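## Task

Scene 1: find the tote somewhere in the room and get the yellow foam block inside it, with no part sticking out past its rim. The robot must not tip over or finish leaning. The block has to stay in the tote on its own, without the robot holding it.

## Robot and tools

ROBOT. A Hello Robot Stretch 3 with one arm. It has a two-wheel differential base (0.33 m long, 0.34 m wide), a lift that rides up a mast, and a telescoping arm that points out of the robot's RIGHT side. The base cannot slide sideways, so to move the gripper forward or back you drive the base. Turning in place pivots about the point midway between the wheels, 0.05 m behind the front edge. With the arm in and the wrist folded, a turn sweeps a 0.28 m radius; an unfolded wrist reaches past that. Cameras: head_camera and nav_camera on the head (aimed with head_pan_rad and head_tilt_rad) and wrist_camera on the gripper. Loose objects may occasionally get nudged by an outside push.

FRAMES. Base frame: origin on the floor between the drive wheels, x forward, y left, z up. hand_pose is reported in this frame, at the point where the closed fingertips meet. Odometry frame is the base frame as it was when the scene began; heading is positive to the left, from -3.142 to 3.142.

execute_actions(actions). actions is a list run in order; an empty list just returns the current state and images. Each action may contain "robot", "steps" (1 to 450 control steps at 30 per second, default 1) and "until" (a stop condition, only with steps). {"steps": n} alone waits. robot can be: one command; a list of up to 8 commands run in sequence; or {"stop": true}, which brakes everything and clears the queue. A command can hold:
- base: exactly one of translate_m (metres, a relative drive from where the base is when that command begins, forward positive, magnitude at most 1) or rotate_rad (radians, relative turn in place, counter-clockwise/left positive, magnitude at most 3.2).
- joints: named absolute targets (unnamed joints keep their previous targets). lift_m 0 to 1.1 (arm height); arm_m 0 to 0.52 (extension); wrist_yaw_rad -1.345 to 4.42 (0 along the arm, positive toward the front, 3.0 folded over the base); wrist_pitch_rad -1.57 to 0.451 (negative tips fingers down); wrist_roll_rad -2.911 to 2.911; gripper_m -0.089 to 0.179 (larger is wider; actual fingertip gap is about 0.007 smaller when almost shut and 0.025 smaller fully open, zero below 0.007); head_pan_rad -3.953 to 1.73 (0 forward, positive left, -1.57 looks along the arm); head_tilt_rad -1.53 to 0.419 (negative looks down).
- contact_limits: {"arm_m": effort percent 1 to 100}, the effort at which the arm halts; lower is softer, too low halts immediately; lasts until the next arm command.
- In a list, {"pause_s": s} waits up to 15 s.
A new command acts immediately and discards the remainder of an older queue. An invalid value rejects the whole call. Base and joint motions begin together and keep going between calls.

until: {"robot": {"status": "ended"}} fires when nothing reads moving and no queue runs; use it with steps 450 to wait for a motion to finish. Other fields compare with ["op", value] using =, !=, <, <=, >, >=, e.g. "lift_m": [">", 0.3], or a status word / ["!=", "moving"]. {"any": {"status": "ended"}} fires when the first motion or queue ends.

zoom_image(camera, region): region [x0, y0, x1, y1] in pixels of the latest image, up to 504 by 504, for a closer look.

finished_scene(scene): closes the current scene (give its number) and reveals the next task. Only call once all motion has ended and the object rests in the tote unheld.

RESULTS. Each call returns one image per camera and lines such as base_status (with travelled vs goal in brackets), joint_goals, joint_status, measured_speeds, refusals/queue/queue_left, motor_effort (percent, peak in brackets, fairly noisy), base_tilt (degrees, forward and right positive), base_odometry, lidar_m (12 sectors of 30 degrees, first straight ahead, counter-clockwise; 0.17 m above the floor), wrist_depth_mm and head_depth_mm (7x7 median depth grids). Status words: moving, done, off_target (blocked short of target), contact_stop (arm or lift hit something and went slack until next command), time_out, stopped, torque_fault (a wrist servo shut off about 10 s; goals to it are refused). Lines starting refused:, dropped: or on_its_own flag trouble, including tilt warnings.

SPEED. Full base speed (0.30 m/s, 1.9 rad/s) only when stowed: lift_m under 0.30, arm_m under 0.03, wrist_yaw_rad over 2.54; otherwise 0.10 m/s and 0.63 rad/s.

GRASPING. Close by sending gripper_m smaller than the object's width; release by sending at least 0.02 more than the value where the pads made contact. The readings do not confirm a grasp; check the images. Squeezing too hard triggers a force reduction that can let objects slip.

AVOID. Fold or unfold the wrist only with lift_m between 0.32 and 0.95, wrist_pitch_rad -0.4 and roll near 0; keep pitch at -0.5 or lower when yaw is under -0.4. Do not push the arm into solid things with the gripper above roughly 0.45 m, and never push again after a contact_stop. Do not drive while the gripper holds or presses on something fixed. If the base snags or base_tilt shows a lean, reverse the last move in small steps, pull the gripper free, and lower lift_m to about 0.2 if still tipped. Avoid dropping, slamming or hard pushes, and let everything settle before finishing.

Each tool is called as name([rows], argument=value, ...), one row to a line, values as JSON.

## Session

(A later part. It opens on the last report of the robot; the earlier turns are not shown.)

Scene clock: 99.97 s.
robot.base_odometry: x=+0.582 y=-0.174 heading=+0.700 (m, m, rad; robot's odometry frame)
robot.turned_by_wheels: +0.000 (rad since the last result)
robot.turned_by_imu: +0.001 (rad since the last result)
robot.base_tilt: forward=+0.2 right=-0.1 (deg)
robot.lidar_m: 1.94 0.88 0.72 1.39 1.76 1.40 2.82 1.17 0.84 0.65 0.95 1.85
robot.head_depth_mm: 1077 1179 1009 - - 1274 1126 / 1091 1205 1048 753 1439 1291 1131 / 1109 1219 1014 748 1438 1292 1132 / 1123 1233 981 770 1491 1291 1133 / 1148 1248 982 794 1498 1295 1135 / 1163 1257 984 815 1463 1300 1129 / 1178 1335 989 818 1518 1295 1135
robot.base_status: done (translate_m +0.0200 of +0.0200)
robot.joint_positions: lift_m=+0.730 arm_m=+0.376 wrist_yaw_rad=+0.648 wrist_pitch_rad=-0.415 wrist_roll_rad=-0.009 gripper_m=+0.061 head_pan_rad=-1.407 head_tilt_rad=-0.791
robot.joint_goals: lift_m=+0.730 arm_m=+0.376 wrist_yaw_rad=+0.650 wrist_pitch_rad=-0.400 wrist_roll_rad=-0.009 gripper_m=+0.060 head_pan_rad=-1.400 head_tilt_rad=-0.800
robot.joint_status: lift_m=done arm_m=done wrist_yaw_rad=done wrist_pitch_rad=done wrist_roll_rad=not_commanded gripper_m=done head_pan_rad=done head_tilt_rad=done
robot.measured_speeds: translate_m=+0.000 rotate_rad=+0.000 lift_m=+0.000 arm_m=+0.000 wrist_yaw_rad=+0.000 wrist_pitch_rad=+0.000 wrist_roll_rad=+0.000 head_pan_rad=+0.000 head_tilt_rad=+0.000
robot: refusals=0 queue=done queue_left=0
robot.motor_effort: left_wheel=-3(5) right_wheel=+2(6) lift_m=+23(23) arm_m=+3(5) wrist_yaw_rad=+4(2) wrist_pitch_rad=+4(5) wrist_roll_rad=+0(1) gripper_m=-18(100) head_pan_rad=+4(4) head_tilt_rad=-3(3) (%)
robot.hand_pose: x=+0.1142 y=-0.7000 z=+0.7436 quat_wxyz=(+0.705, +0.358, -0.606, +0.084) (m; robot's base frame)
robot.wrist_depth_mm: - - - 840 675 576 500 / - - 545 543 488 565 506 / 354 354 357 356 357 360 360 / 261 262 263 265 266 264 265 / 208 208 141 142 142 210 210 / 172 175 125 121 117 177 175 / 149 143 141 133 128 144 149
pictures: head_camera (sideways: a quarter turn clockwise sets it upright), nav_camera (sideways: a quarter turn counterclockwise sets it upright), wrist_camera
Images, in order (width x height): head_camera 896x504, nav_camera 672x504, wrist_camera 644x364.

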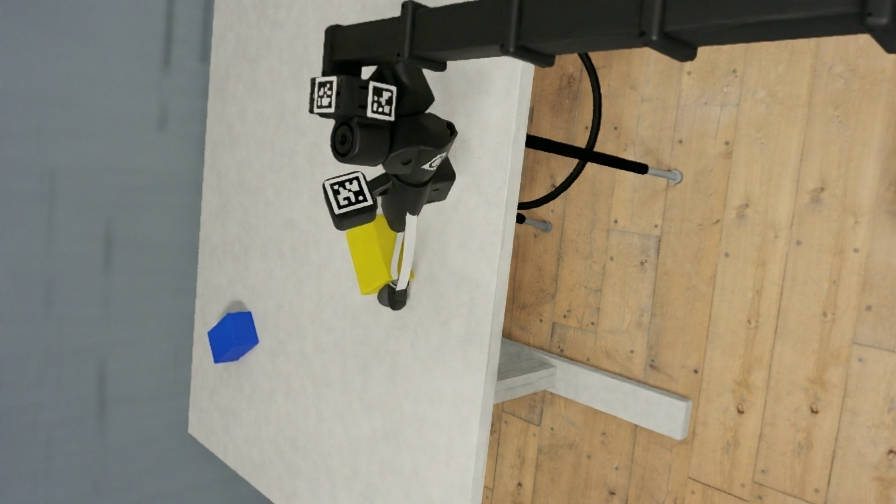

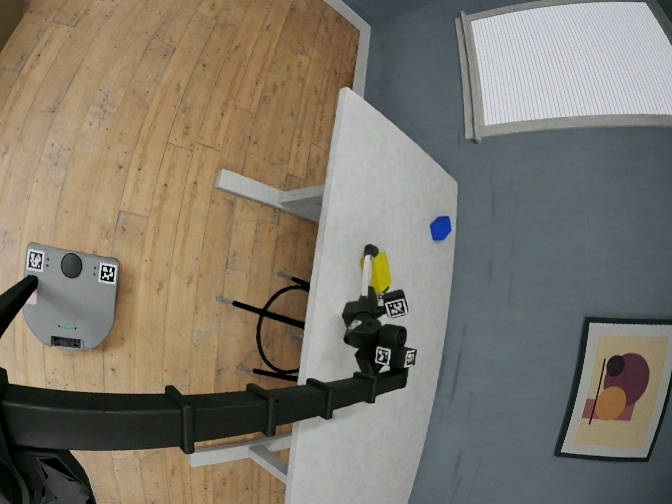

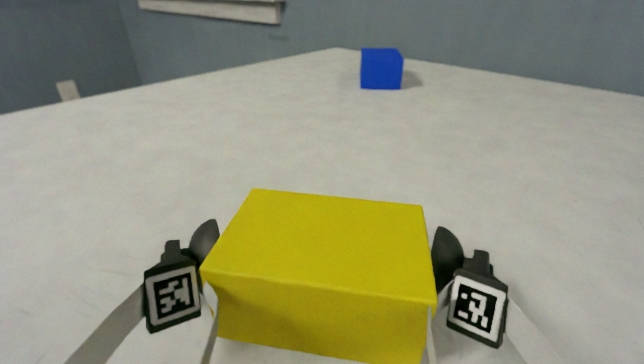

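Gripped. Lifting, retracting, and looking toward the opposite side of the room for the tote.

execute_actions([
  {"robot":{"joints":{"gripper_m":0.04,"head_pan_rad":-3.9,"head_tilt_rad":-0.4}},"steps":15},
  {"robot":{"joints":{"lift_m":0.8}},"steps":60,"until":{"robot":{"lift_m":[">",0.77]}}},
  {"robot":{"joints":{"arm_m":0.0}},"steps":200,"until":{"robot":{"status":"ended"}}},
])

Scene clock: 109.00 s.
robot.base_odometry: x=+0.582 y=-0.174 heading=+0.700 (m, m, rad; robot's odometry frame)
robot.turned_by_wheels: +0.000 (rad since the last result)
robot.turned_by_imu: +0.001 (rad since the last result)
robot.base_tilt: forward=+0.3 right=-0.5 (deg)
robot.lidar_m: 1.94 0.89 0.72 1.38 1.76 1.40 2.82 1.17 0.84 0.66 0.95 1.85
robot.head_depth_mm: - - - - - - - / 2587 - - - - - - / 2783 2972 1986 2063 2137 1679 1397 / 3069 3335 1787 1846 1985 1738 - / 3057 3256 1783 1652 1788 1747 - / 2825 3011 1808 1497 1629 1696 - / 2621 2750 1829 1596 1879 1706 1458
robot.base_status: done (translate_m +0.0200 of +0.0200)
robot.joint_positions: lift_m=+0.800 arm_m=+0.002 wrist_yaw_rad=+0.649 wrist_pitch_rad=-0.418 wrist_roll_rad=-0.009 gripper_m=+0.045 head_pan_rad=-3.893 head_tilt_rad=-0.409
robot.joint_goals: lift_m=+0.800 arm_m=+0.000 wrist_yaw_rad=+0.650 wrist_pitch_rad=-0.400 wrist_roll_rad=-0.009 gripper_m=+0.043 head_pan_rad=-3.900 head_tilt_rad=-0.400
robot.joint_status: lift_m=done arm_m=done wrist_yaw_rad=done wrist_pitch_rad=done wrist_roll_rad=not_commanded gripper_m=done head_pan_rad=done head_tilt_rad=done
robot.measured_speeds: translate_m=+0.000 rotate_rad=+0.000 lift_m=+0.000 arm_m=+0.000 wrist_yaw_rad=+0.000 wrist_pitch_rad=+0.000 wrist_roll_rad=+0.000 head_pan_rad=+0.000 head_tilt_rad=+0.000
robot: refusals=0 queue=done queue_left=0
robot.motor_effort: left_wheel=-2(3) right_wheel=+2(3) lift_m=+29(30) arm_m=-5(5) wrist_yaw_rad=+2(2) wrist_pitch_rad=+5(5) wrist_roll_rad=+0(1) gripper_m=-25(99) head_pan_rad=-4(51) head_tilt_rad=+3(20) (%)
robot.hand_pose: x=+0.1141 y=-0.3259 z=+0.8125 quat_wxyz=(+0.705, +0.359, -0.606, +0.083) (m; robot's base frame)
robot.wrist_depth_mm: - - - - - 898 766 / - - - - 843 831 762 / - - 617 533 539 536 548 / - - - 438 396 396 401 / - - 142 143 150 316 316 / - - 126 121 117 545 270 / - 952 928 131 126 969 514
pictures: head_camera (sideways: a quarter turn clockwise sets it upright), nav_camera (sideways: a quarter turn counterclockwise sets it upright), wrist_camera
Images, in order (width x height): head_camera 896x504, nav_camera 672x504, wrist_camera 644x364.

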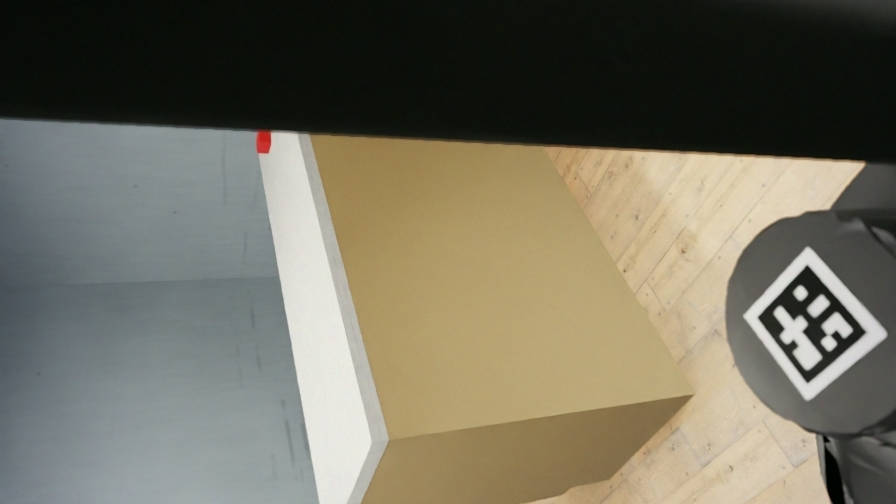

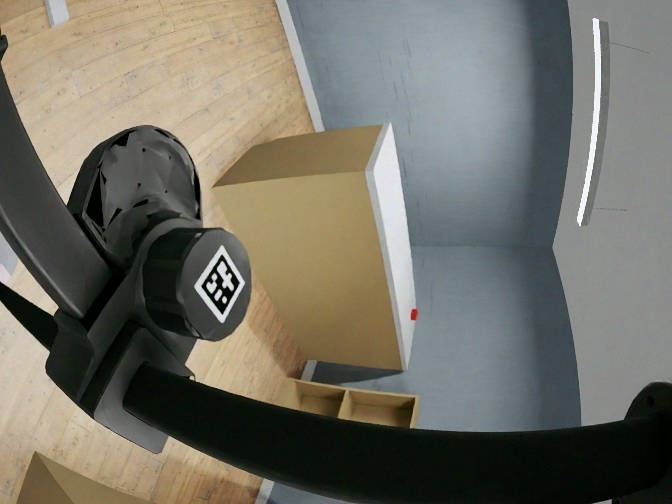

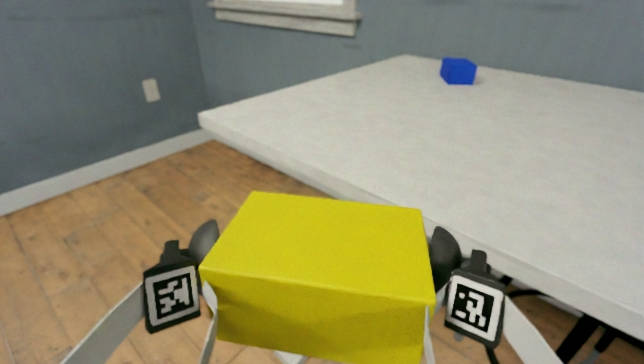

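execute_actions([
  {"robot":{"base":{"translate_m":1.0},"joints":{"wrist_yaw_rad":2.6,"head_pan_rad":1.5,"head_tilt_rad":-0.6}},"steps":100,"until":{"robot":{"wrist_yaw_rad":[">",2.5]}}},
  {"robot":{"joints":{"lift_m":0.28}},"steps":400,"until":{"robot":{"status":"ended"}}},
])

Scene clock: 131.33 s.
robot.base_odometry: x=+1.347 y=+0.471 heading=+0.700 (m, m, rad; robot's odometry frame)
robot.turned_by_wheels: +0.000 (rad since the last result)
robot.turned_by_imu: +0.004 (rad since the last result)
robot.base_tilt: forward=+0.1 right=-0.5 (deg)
robot.lidar_m: 0.94 0.98 1.35 0.62 0.64 0.88 2.54 1.23 1.01 1.30 1.32 0.97
robot.head_depth_mm: 2069 2216 2281 2176 1758 1437 1213 / 2111 2358 2634 2263 1760 1440 1220 / 2111 2326 2623 2165 1763 1436 1217 / 2082 2319 2579 2267 1787 1439 1224 / 2055 2192 2217 1761 1401 1172 1172 / 2044 1671 970 716 787 935 1143 / 2028 1674 975 716 779 918 1068
robot.base_status: done (translate_m +1.0000 of +1.0000)
robot.joint_positions: lift_m=+0.280 arm_m=+0.002 wrist_yaw_rad=+2.597 wrist_pitch_rad=-0.418 wrist_roll_rad=-0.009 gripper_m=+0.045 head_pan_rad=+1.493 head_tilt_rad=-0.593
robot.joint_goals: lift_m=+0.280 arm_m=+0.000 wrist_yaw_rad=+2.600 wrist_pitch_rad=-0.400 wrist_roll_rad=-0.009 gripper_m=+0.043 head_pan_rad=+1.500 head_tilt_rad=-0.600
robot.joint_status: lift_m=done arm_m=done wrist_yaw_rad=done wrist_pitch_rad=done wrist_roll_rad=not_commanded gripper_m=done head_pan_rad=done head_tilt_rad=done
robot.measured_speeds: translate_m=+0.000 rotate_rad=+0.000 lift_m=+0.000 arm_m=+0.000 wrist_yaw_rad=+0.000 wrist_pitch_rad=+0.000 wrist_roll_rad=+0.000 head_pan_rad=+0.000 head_tilt_rad=+0.000
robot: refusals=0 queue=done queue_left=0
robot.motor_effort: left_wheel=-1(6) right_wheel=+2(7) lift_m=+24(28) arm_m=-4(5) wrist_yaw_rad=+2(6) wrist_pitch_rad=+5(5) wrist_roll_rad=+0(1) gripper_m=-25(24) head_pan_rad=+4(52) head_tilt_rad=-3(14) (%)
robot.hand_pose: x=+0.0949 y=+0.0449 z=+0.2927 quat_wxyz=(+0.328, +0.703, -0.043, +0.630) (m; robot's base frame)
robot.wrist_depth_mm: 504 - - - - 913 710 / 524 - - - - 944 745 / 562 - - - - 901 762 / 602 773 774 769 782 791 759 / 620 618 143 143 150 618 620 / 525 532 126 121 117 516 509 / - - 139 131 127 427 441
pictures: head_camera (sideways: a quarter turn clockwise sets it upright), nav_camera (sideways: a quarter turn counterclockwise sets it upright), wrist_camera
Images, in order (width x height): head_camera 896x504, nav_camera 672x504, wrist_camera 644x364.

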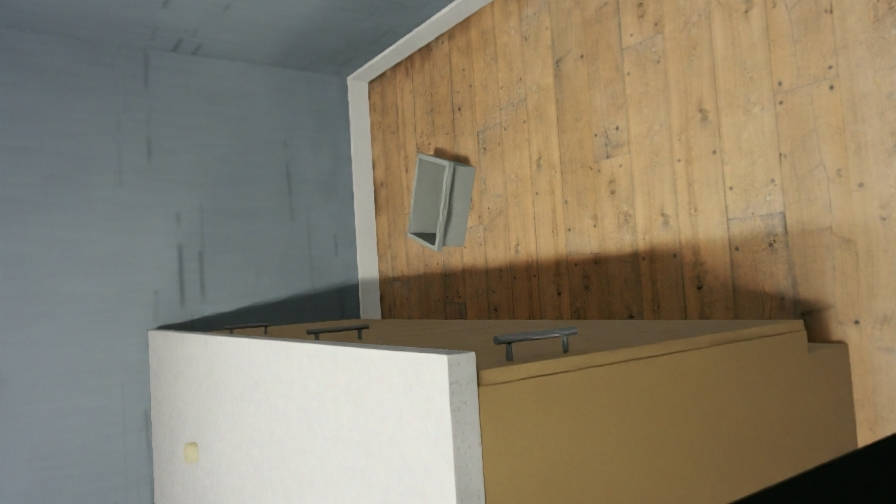

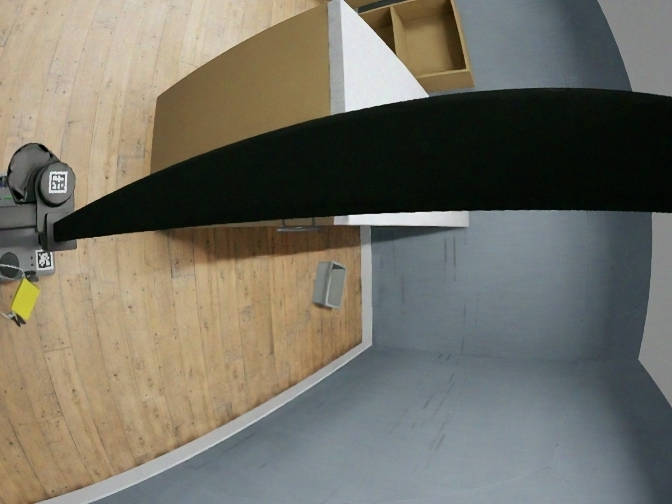

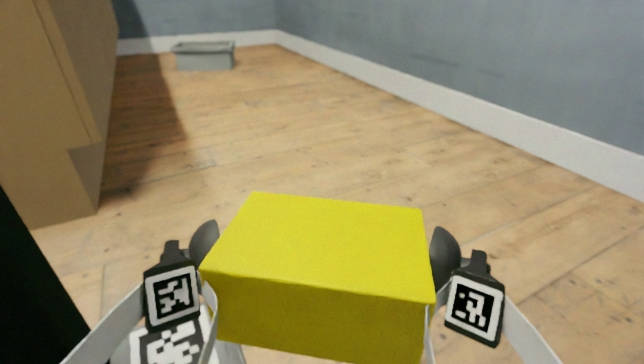

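execute_actions([
  {"robot":[{"base":{"translate_m":0.43},"joints":{"head_pan_rad":0,"head_tilt_rad":-0.7}},{"base":{"rotate_rad":1.55}},{"base":{"translate_m":0.8}}],"steps":400,"until":{"robot":{"status":"ended"}}},
])

Scene clock: 152.23 s.
robot.base_odometry: x=+1.173 y=+1.370 heading=+2.250 (m, m, rad; robot's odometry frame)
robot.turned_by_wheels: +1.550 (rad since the last result)
robot.turned_by_imu: +1.577 (rad since the last result)
robot.base_tilt: forward=+0.1 right=-0.4 (deg)
robot.lidar_m: 1.65 0.74 0.53 0.51 0.53 1.92 2.07 0.72 0.53 0.51 0.52 0.71
robot.head_depth_mm: 1367 1404 1431 1452 1474 1317 1160 / 1405 1583 1780 1925 1608 1351 1165 / 1403 1578 1813 1977 1604 1358 1162 / 1397 1584 1809 1961 1574 1354 1166 / 1393 1563 1804 1941 1578 1366 1168 / 1390 1572 1800 1950 1623 1363 1175 / 1386 1519 1619 1584 1542 1364 1176
robot.base_status: done (translate_m +0.8000 of +0.8000)
robot.joint_positions: lift_m=+0.280 arm_m=+0.002 wrist_yaw_rad=+2.597 wrist_pitch_rad=-0.418 wrist_roll_rad=-0.009 gripper_m=+0.045 head_pan_rad=+0.007 head_tilt_rad=-0.693
robot.joint_goals: lift_m=+0.280 arm_m=+0.000 wrist_yaw_rad=+2.600 wrist_pitch_rad=-0.400 wrist_roll_rad=-0.009 gripper_m=+0.043 head_pan_rad=+0.000 head_tilt_rad=-0.700
robot.joint_status: lift_m=done arm_m=done wrist_yaw_rad=done wrist_pitch_rad=done wrist_roll_rad=not_commanded gripper_m=done head_pan_rad=done head_tilt_rad=done
robot.measured_speeds: translate_m=+0.000 rotate_rad=+0.000 lift_m=+0.000 arm_m=+0.000 wrist_yaw_rad=+0.000 wrist_pitch_rad=+0.000 wrist_roll_rad=+0.000 head_pan_rad=+0.000 head_tilt_rad=+0.000
robot: refusals=0 queue=done queue_left=0
robot.motor_effort: left_wheel=-2(8) right_wheel=+1(9) lift_m=+23(23) arm_m=-4(5) wrist_yaw_rad=+3(3) wrist_pitch_rad=+5(5) wrist_roll_rad=+0(1) gripper_m=-25(24) head_pan_rad=-3(50) head_tilt_rad=-2(9) (%)
robot.hand_pose: x=+0.0949 y=+0.0449 z=+0.2927 quat_wxyz=(+0.328, +0.703, -0.043, +0.630) (m; robot's base frame)
robot.wrist_depth_mm: 417 464 522 591 705 826 - / 441 491 553 644 761 966 - / 465 525 595 767 928 - 938 / 554 620 699 780 788 785 772 / 593 610 143 143 151 625 614 / 526 525 125 121 117 521 511 / - - 138 131 127 423 437
pictures: head_camera (sideways: a quarter turn clockwise sets it upright), nav_camera (sideways: a quarter turn counterclockwise sets it upright), wrist_camera
Images, in order (width x height): head_camera 896x504, nav_camera 672x504, wrist_camera 644x364.

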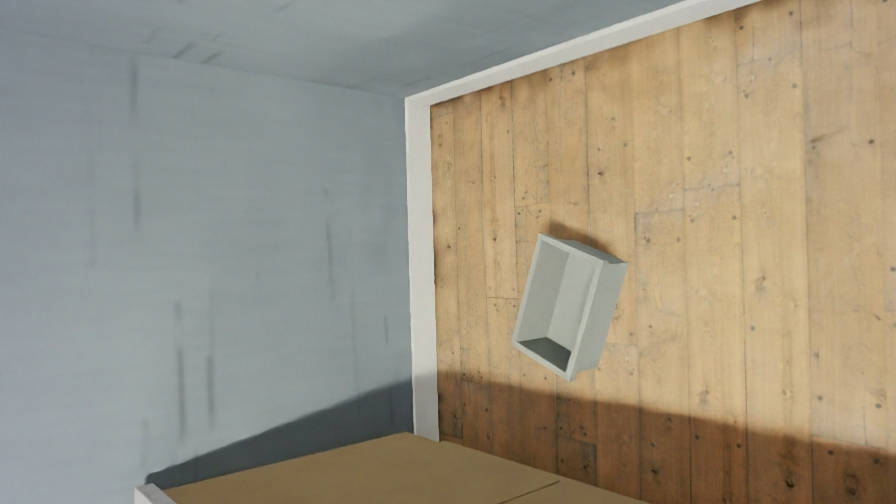

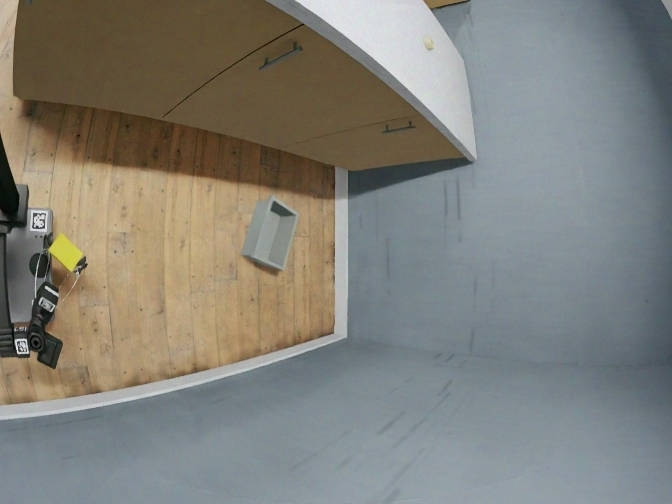

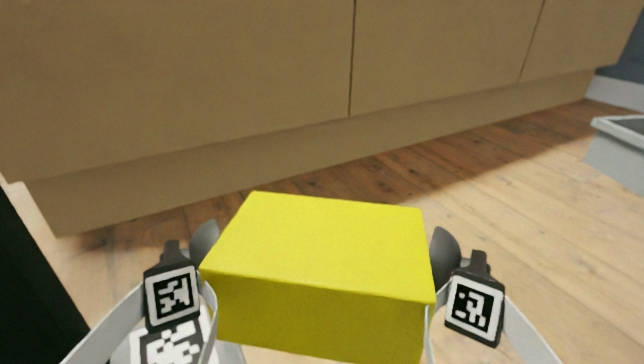

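execute_actions([
  {"robot":[{"base":{"translate_m":0.5}},{"base":{"rotate_rad":1.3},"joints":{"lift_m":0.38,"head_pan_rad":-1.5,"head_tilt_rad":-1.1}},{"base":{"translate_m":0.27},"joints":{"wrist_yaw_rad":0.0}},{"joints":{"wrist_pitch_rad":-1.0,"arm_m":0.12}}],"steps":450,"until":{"robot":{"status":"ended"}}},
])

Scene clock: 183.97 s.
robot.base_odometry: x=+0.611 y=+1.652 heading=-2.734 (m, m, rad; robot's odometry frame)
robot.turned_by_wheels: +1.300 (rad since the last result)
robot.turned_by_imu: +1.324 (rad since the last result)
robot.base_tilt: forward=+0.1 right=-0.5 (deg)
robot.lidar_m: 0.26 0.26 0.30 0.50 1.58 0.89 0.76 0.76 0.87 1.08 0.54 0.30
robot.head_depth_mm: 1176 1412 1542 1437 1289 1189 1117 / 1143 1419 1596 1438 1306 1202 - / 1111 1372 1570 1430 1248 1223 - / 1086 1322 1543 1430 1265 1225 - / 1055 1278 1547 1438 1281 1195 1096 / 1032 1242 1530 1426 1303 1189 1081 / 1005 1213 1363 1155 985 855 752
robot.base_status: done (translate_m +0.2700 of +0.2700)
robot.joint_positions: lift_m=+0.380 arm_m=+0.120 wrist_yaw_rad=+0.002 wrist_pitch_rad=-1.007 wrist_roll_rad=-0.009 gripper_m=+0.045 head_pan_rad=-1.493 head_tilt_rad=-1.087
robot.joint_goals: lift_m=+0.380 arm_m=+0.120 wrist_yaw_rad=+0.000 wrist_pitch_rad=-1.000 wrist_roll_rad=-0.009 gripper_m=+0.043 head_pan_rad=-1.500 head_tilt_rad=-1.100
robot.joint_status: lift_m=done arm_m=done wrist_yaw_rad=done wrist_pitch_rad=done wrist_roll_rad=not_commanded gripper_m=done head_pan_rad=done head_tilt_rad=done
robot.measured_speeds: translate_m=+0.000 rotate_rad=+0.000 lift_m=+0.000 arm_m=+0.000 wrist_yaw_rad=+0.000 wrist_pitch_rad=+0.000 wrist_roll_rad=+0.000 head_pan_rad=+0.000 head_tilt_rad=+0.000
robot: refusals=0 queue=done queue_left=0
robot.motor_effort: left_wheel=-3(8) right_wheel=+2(9) lift_m=+29(30) arm_m=+3(4) wrist_yaw_rad=-2(5) wrist_pitch_rad=+2(6) wrist_roll_rad=+0(1) gripper_m=-25(24) head_pan_rad=-4(51) head_tilt_rad=-4(21) (%)
robot.hand_pose: x=-0.0214 y=-0.3813 z=+0.2891 quat_wxyz=(+0.623, +0.343, -0.616, -0.339) (m; robot's base frame)
robot.wrist_depth_mm: 640 654 643 641 646 632 606 / 592 590 579 588 583 576 575 / 544 544 444 431 431 535 530 / 505 506 433 488 478 490 491 / 472 465 142 142 150 459 461 / 442 442 125 121 117 438 429 / 411 409 393 132 127 400 400
pictures: head_camera (sideways: a quarter turn clockwise sets it upright), nav_camera (sideways: a quarter turn counterclockwise sets it upright), wrist_camera
Images, in order (width x height): head_camera 896x504, nav_camera 672x504, wrist_camera 644x364.

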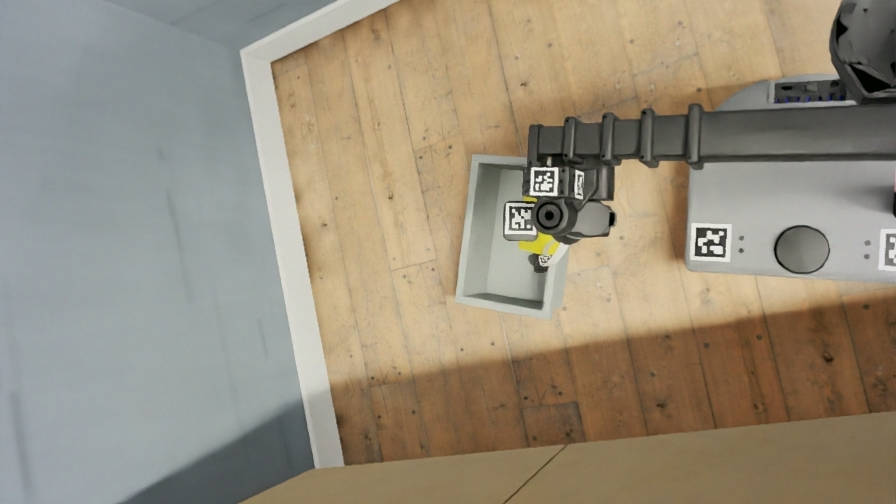

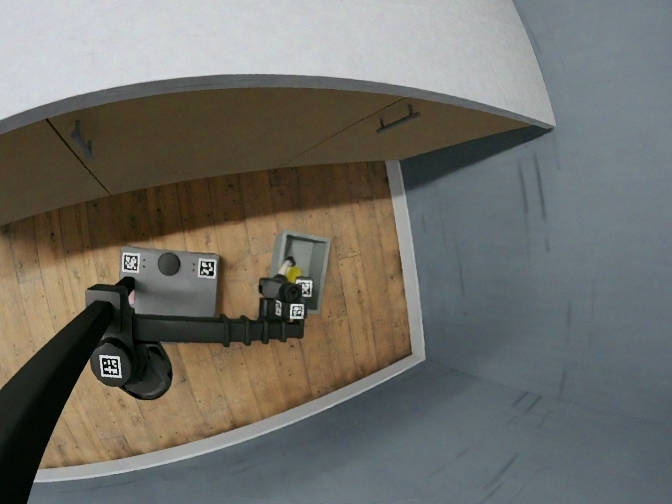

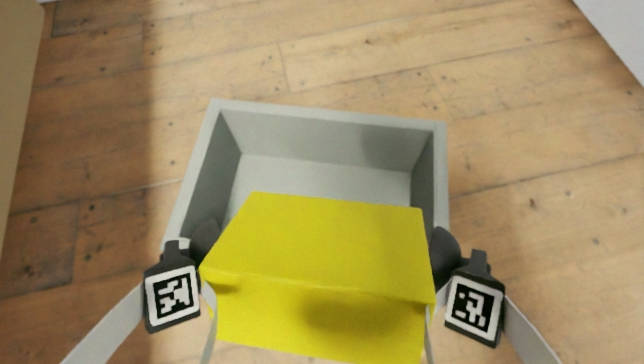

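execute_actions([
  {"robot":[{"base":{"translate_m":0.012},"joints":{"arm_m":0.245}},{"joints":{"lift_m":0.22}}],"steps":450,"until":{"robot":{"status":"ended"}}},
])

Scene clock: 194.23 s.
robot.base_odometry: x=+0.600 y=+1.647 heading=-2.734 (m, m, rad; robot's odometry frame)
robot.turned_by_wheels: +0.000 (rad since the last result)
robot.turned_by_imu: +0.001 (rad since the last result)
robot.base_tilt: forward=+0.2 right=-0.3 (deg)
robot.lidar_m: 0.25 0.25 0.28 0.48 1.60 0.90 0.77 0.77 0.88 0.48 0.52 0.29
robot.head_depth_mm: 1175 1425 1552 1441 1299 1190 1104 / 1135 1413 1597 1439 1298 1202 - / 1107 1367 1570 1450 1272 - - / 1084 1314 1554 1441 1285 1222 - / 1057 1280 1550 1427 1301 1192 1100 / 1025 1241 1525 1443 1305 1186 1086 / 997 1202 1355 1113 946 816 720
robot.base_status: done (translate_m +0.0120 of +0.0120)
robot.joint_positions: lift_m=+0.220 arm_m=+0.245 wrist_yaw_rad=+0.002 wrist_pitch_rad=-1.007 wrist_roll_rad=-0.009 gripper_m=+0.045 head_pan_rad=-1.493 head_tilt_rad=-1.087
robot.joint_goals: lift_m=+0.220 arm_m=+0.245 wrist_yaw_rad=+0.000 wrist_pitch_rad=-1.000 wrist_roll_rad=-0.009 gripper_m=+0.043 head_pan_rad=-1.500 head_tilt_rad=-1.100
robot.joint_status: lift_m=done arm_m=done wrist_yaw_rad=done wrist_pitch_rad=done wrist_roll_rad=not_commanded gripper_m=done head_pan_rad=done head_tilt_rad=done
robot.measured_speeds: translate_m=+0.000 rotate_rad=+0.000 lift_m=+0.000 arm_m=+0.000 wrist_yaw_rad=+0.000 wrist_pitch_rad=+0.000 wrist_roll_rad=+0.000 head_pan_rad=+0.000 head_tilt_rad=+0.000
robot: refusals=0 queue=done queue_left=0
robot.motor_effort: left_wheel=-2(5) right_wheel=+2(7) lift_m=+23(30) arm_m=+3(3) wrist_yaw_rad=-2(2) wrist_pitch_rad=+2(2) wrist_roll_rad=+0(0) gripper_m=-25(24) head_pan_rad=-3(4) head_tilt_rad=-5(5) (%)
robot.hand_pose: x=-0.0214 y=-0.5062 z=+0.1293 quat_wxyz=(+0.622, +0.343, -0.616, -0.340) (m; robot's base frame)
robot.wrist_depth_mm: 423 417 413 407 408 403 408 / 378 380 381 375 376 372 371 / 352 213 213 210 205 343 344 / 325 230 289 251 247 215 315 / 184 234 143 143 150 235 286 / 177 215 125 121 117 203 174 / 178 256 256 132 126 219 160
pictures: head_camera (sideways: a quarter turn clockwise sets it upright), nav_camera (sideways: a quarter turn counterclockwise sets it upright), wrist_camera
Images, in order (width x height): head_camera 896x504, nav_camera 672x504, wrist_camera 644x364.

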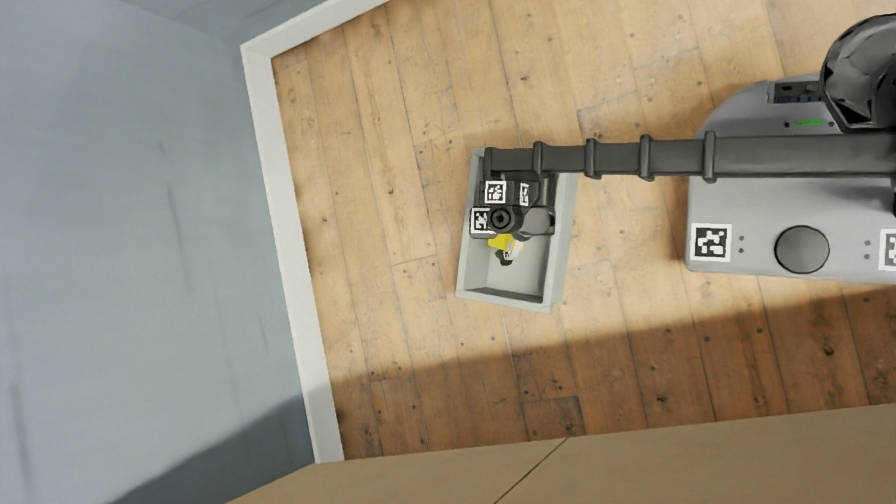

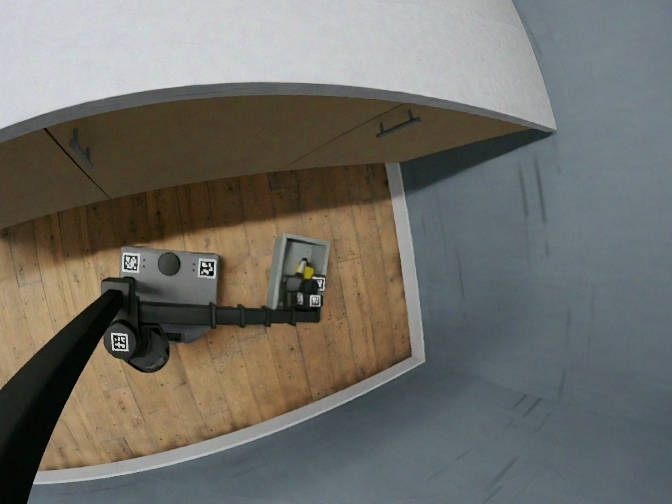

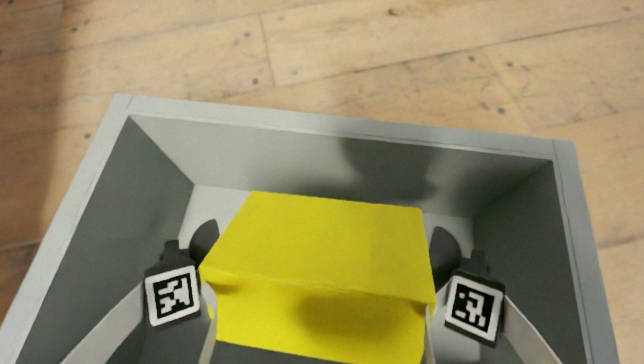

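execute_actions([
  {"robot":{"joints":{"lift_m":0.15,"arm_m":0.238}},"steps":100,"until":{"robot":{"status":"ended"}}},
])

Scene clock: 198.03 s.
robot.base_odometry: x=+0.600 y=+1.647 heading=-2.734 (m, m, rad; robot's odometry frame)
robot.turned_by_wheels: +0.000 (rad since the last result)
robot.turned_by_imu: +0.001 (rad since the last result)
robot.base_tilt: forward=+0.3 right=-0.3 (deg)
robot.lidar_m: 0.25 0.25 0.28 0.48 1.60 0.90 0.77 0.77 0.88 1.08 0.52 0.29
robot.head_depth_mm: 1178 1415 1536 1437 1302 1185 1108 / 1143 1411 1591 1433 1300 1205 - / 1111 1363 1576 1434 1284 - - / 1083 1326 1538 1435 1271 1224 - / 1059 1275 1536 1439 1305 1200 1094 / 1024 1239 1532 1436 1301 1192 1080 / 1003 1203 1352 1112 942 815 718
robot.base_status: done (translate_m +0.0120 of +0.0120)
robot.joint_positions: lift_m=+0.150 arm_m=+0.238 wrist_yaw_rad=+0.002 wrist_pitch_rad=-1.008 wrist_roll_rad=-0.009 gripper_m=+0.045 head_pan_rad=-1.493 head_tilt_rad=-1.087
robot.joint_goals: lift_m=+0.150 arm_m=+0.238 wrist_yaw_rad=+0.000 wrist_pitch_rad=-1.000 wrist_roll_rad=-0.009 gripper_m=+0.043 head_pan_rad=-1.500 head_tilt_rad=-1.100
robot.joint_status: lift_m=done arm_m=done wrist_yaw_rad=done wrist_pitch_rad=done wrist_roll_rad=not_commanded gripper_m=done head_pan_rad=done head_tilt_rad=done
robot.measured_speeds: translate_m=+0.000 rotate_rad=+0.000 lift_m=+0.000 arm_m=+0.000 wrist_yaw_rad=+0.000 wrist_pitch_rad=+0.000 wrist_roll_rad=+0.000 head_pan_rad=+0.000 head_tilt_rad=+0.000
robot: refusals=0 queue=done queue_left=0
robot.motor_effort: left_wheel=-2(3) right_wheel=+3(2) lift_m=+23(25) arm_m=-5(6) wrist_yaw_rad=-3(2) wrist_pitch_rad=+2(2) wrist_roll_rad=+1(1) gripper_m=-25(25) head_pan_rad=-3(4) head_tilt_rad=-5(5) (%)
robot.hand_pose: x=-0.0214 y=-0.4997 z=+0.0593 quat_wxyz=(+0.622, +0.344, -0.616, -0.340) (m; robot's base frame)
robot.wrist_depth_mm: 151 150 148 145 142 308 307 / 163 183 175 164 156 148 139 / 167 214 225 209 195 183 158 / 170 231 242 240 237 222 155 / 174 224 143 143 150 220 151 / 177 212 126 121 117 201 147 / 177 197 193 132 127 192 144
pictures: head_camera (sideways: a quarter turn clockwise sets it upright), nav_camera (sideways: a quarter turn counterclockwise sets it upright), wrist_camera
Images, in order (width x height): head_camera 896x504, nav_camera 672x504, wrist_camera 644x364.

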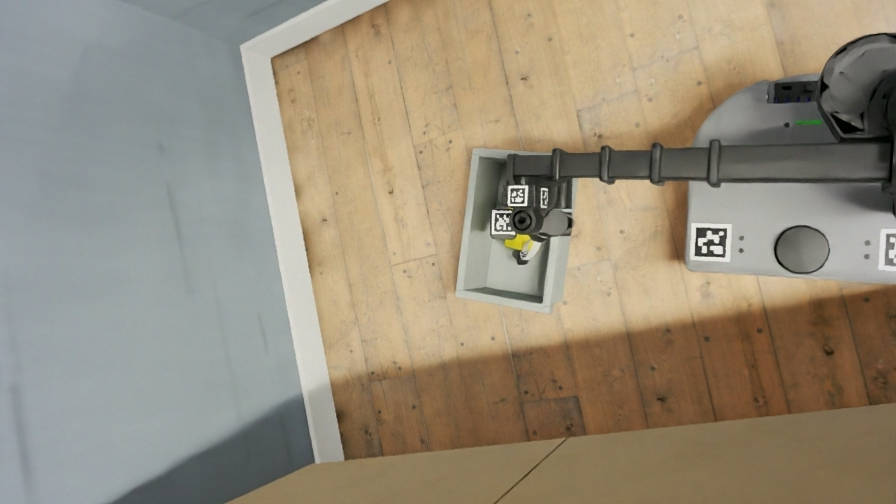

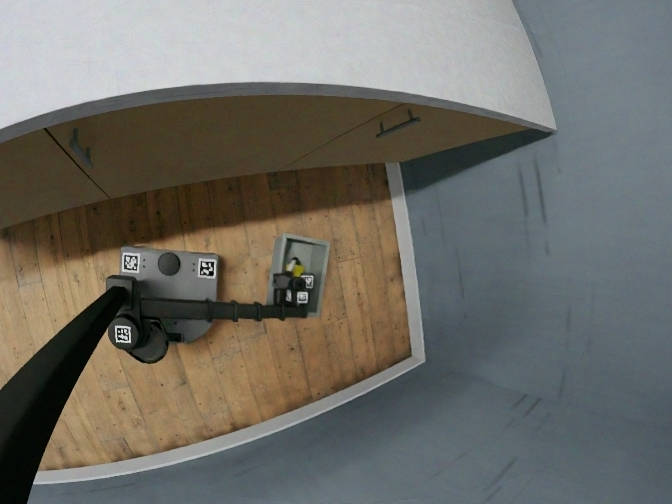

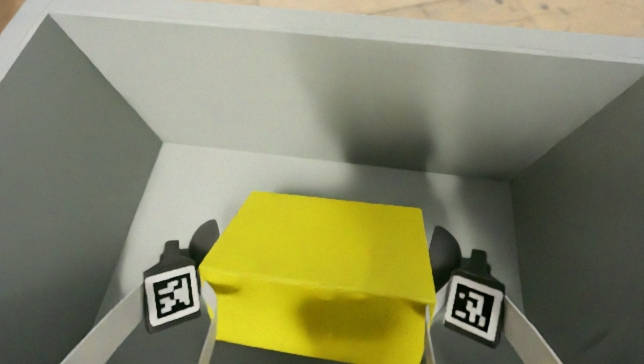

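execute_actions([
  {"robot":[{"joints":{"lift_m":0.135}},{"joints":{"gripper_m":0.135}},{"joints":{"lift_m":0.3}}],"steps":300,"until":{"robot":{"status":"ended"}}},
])

Scene clock: 206.47 s.
robot.base_odometry: x=+0.600 y=+1.647 heading=-2.734 (m, m, rad; robot's odometry frame)
robot.turned_by_wheels: +0.000 (rad since the last result)
robot.turned_by_imu: +0.001 (rad since the last result)
robot.base_tilt: forward=+0.3 right=-0.3 (deg)
robot.lidar_m: 0.25 0.25 0.28 0.48 1.61 0.90 0.77 0.77 0.88 1.08 0.52 0.29
robot.head_depth_mm: 1171 1427 1545 1439 1299 1184 1122 / 1142 1413 1587 1432 1304 1205 - / 1111 1367 1575 1471 1271 1217 - / 1088 1321 1538 1456 1282 1219 - / 1052 1283 1547 1441 1303 1186 1098 / 1027 1239 1529 1438 1302 1187 1085 / 1002 1203 1354 1113 945 816 718
robot.base_status: done (translate_m +0.0120 of +0.0120)
robot.joint_positions: lift_m=+0.300 arm_m=+0.238 wrist_yaw_rad=+0.002 wrist_pitch_rad=-1.008 wrist_roll_rad=-0.009 gripper_m=+0.135 head_pan_rad=-1.493 head_tilt_rad=-1.087
robot.joint_goals: lift_m=+0.300 arm_m=+0.238 wrist_yaw_rad=+0.000 wrist_pitch_rad=-1.000 wrist_roll_rad=-0.009 gripper_m=+0.135 head_pan_rad=-1.500 head_tilt_rad=-1.100
robot.joint_status: lift_m=done arm_m=done wrist_yaw_rad=done wrist_pitch_rad=done wrist_roll_rad=not_commanded gripper_m=done head_pan_rad=done head_tilt_rad=done
robot.measured_speeds: translate_m=+0.000 rotate_rad=+0.000 lift_m=+0.000 arm_m=+0.000 wrist_yaw_rad=+0.000 wrist_pitch_rad=+0.000 wrist_roll_rad=+0.000 head_pan_rad=+0.000 head_tilt_rad=+0.000
robot: refusals=0 queue=done queue_left=0
robot.motor_effort: left_wheel=-2(2) right_wheel=+3(2) lift_m=+29(30) arm_m=-5(5) wrist_yaw_rad=-2(2) wrist_pitch_rad=+2(2) wrist_roll_rad=+0(0) gripper_m=+0(96) head_pan_rad=-3(4) head_tilt_rad=-4(6) (%)
robot.hand_pose: x=-0.0214 y=-0.4997 z=+0.2090 quat_wxyz=(+0.622, +0.344, -0.616, -0.340) (m; robot's base frame)
robot.wrist_depth_mm: 522 527 532 528 526 507 515 / 482 494 481 478 473 471 471 / 451 449 445 443 433 438 433 / 416 408 312 299 291 404 405 / 388 382 374 373 367 339 379 / 361 - 356 356 351 - 353 / 350 256 336 292 329 256 332
pictures: head_camera (sideways: a quarter turn clockwise sets it upright), nav_camera (sideways: a quarter turn counterclockwise sets it upright), wrist_camera
Images, in order (width x height): head_camera 896x504, nav_camera 672x504, wrist_camera 644x364.

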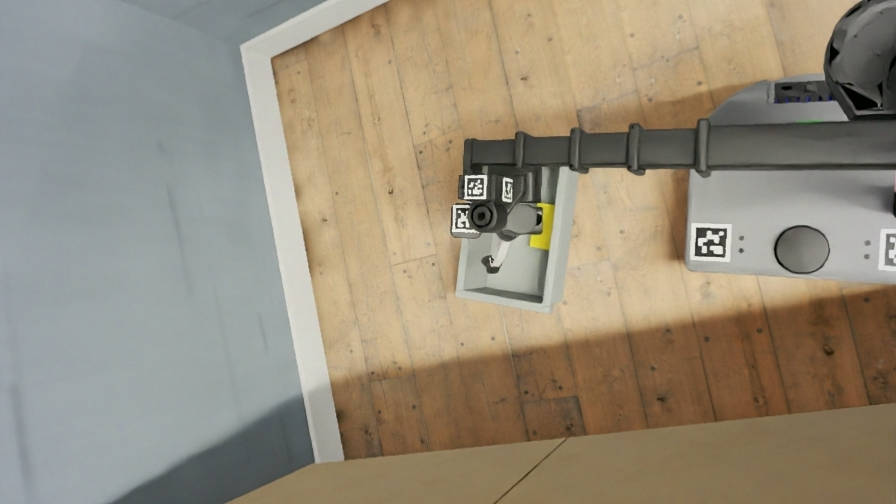

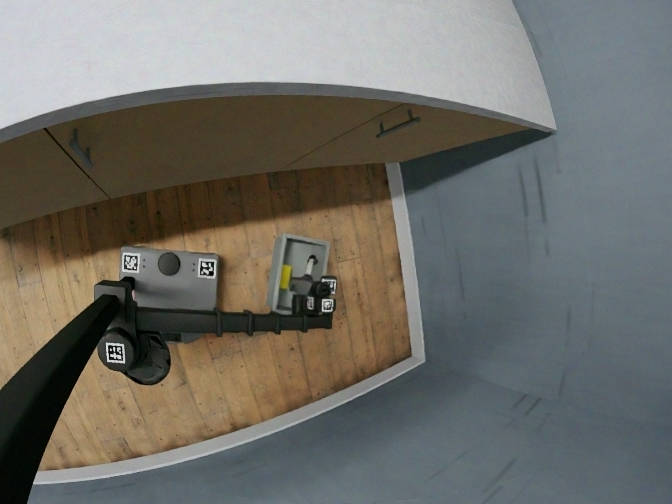

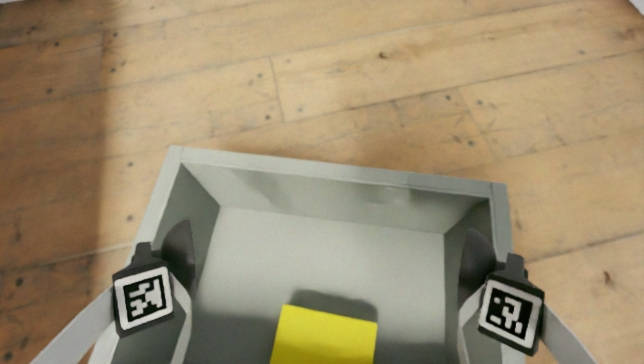

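finished_scene(scene=1)

The scene is finished: the task was done.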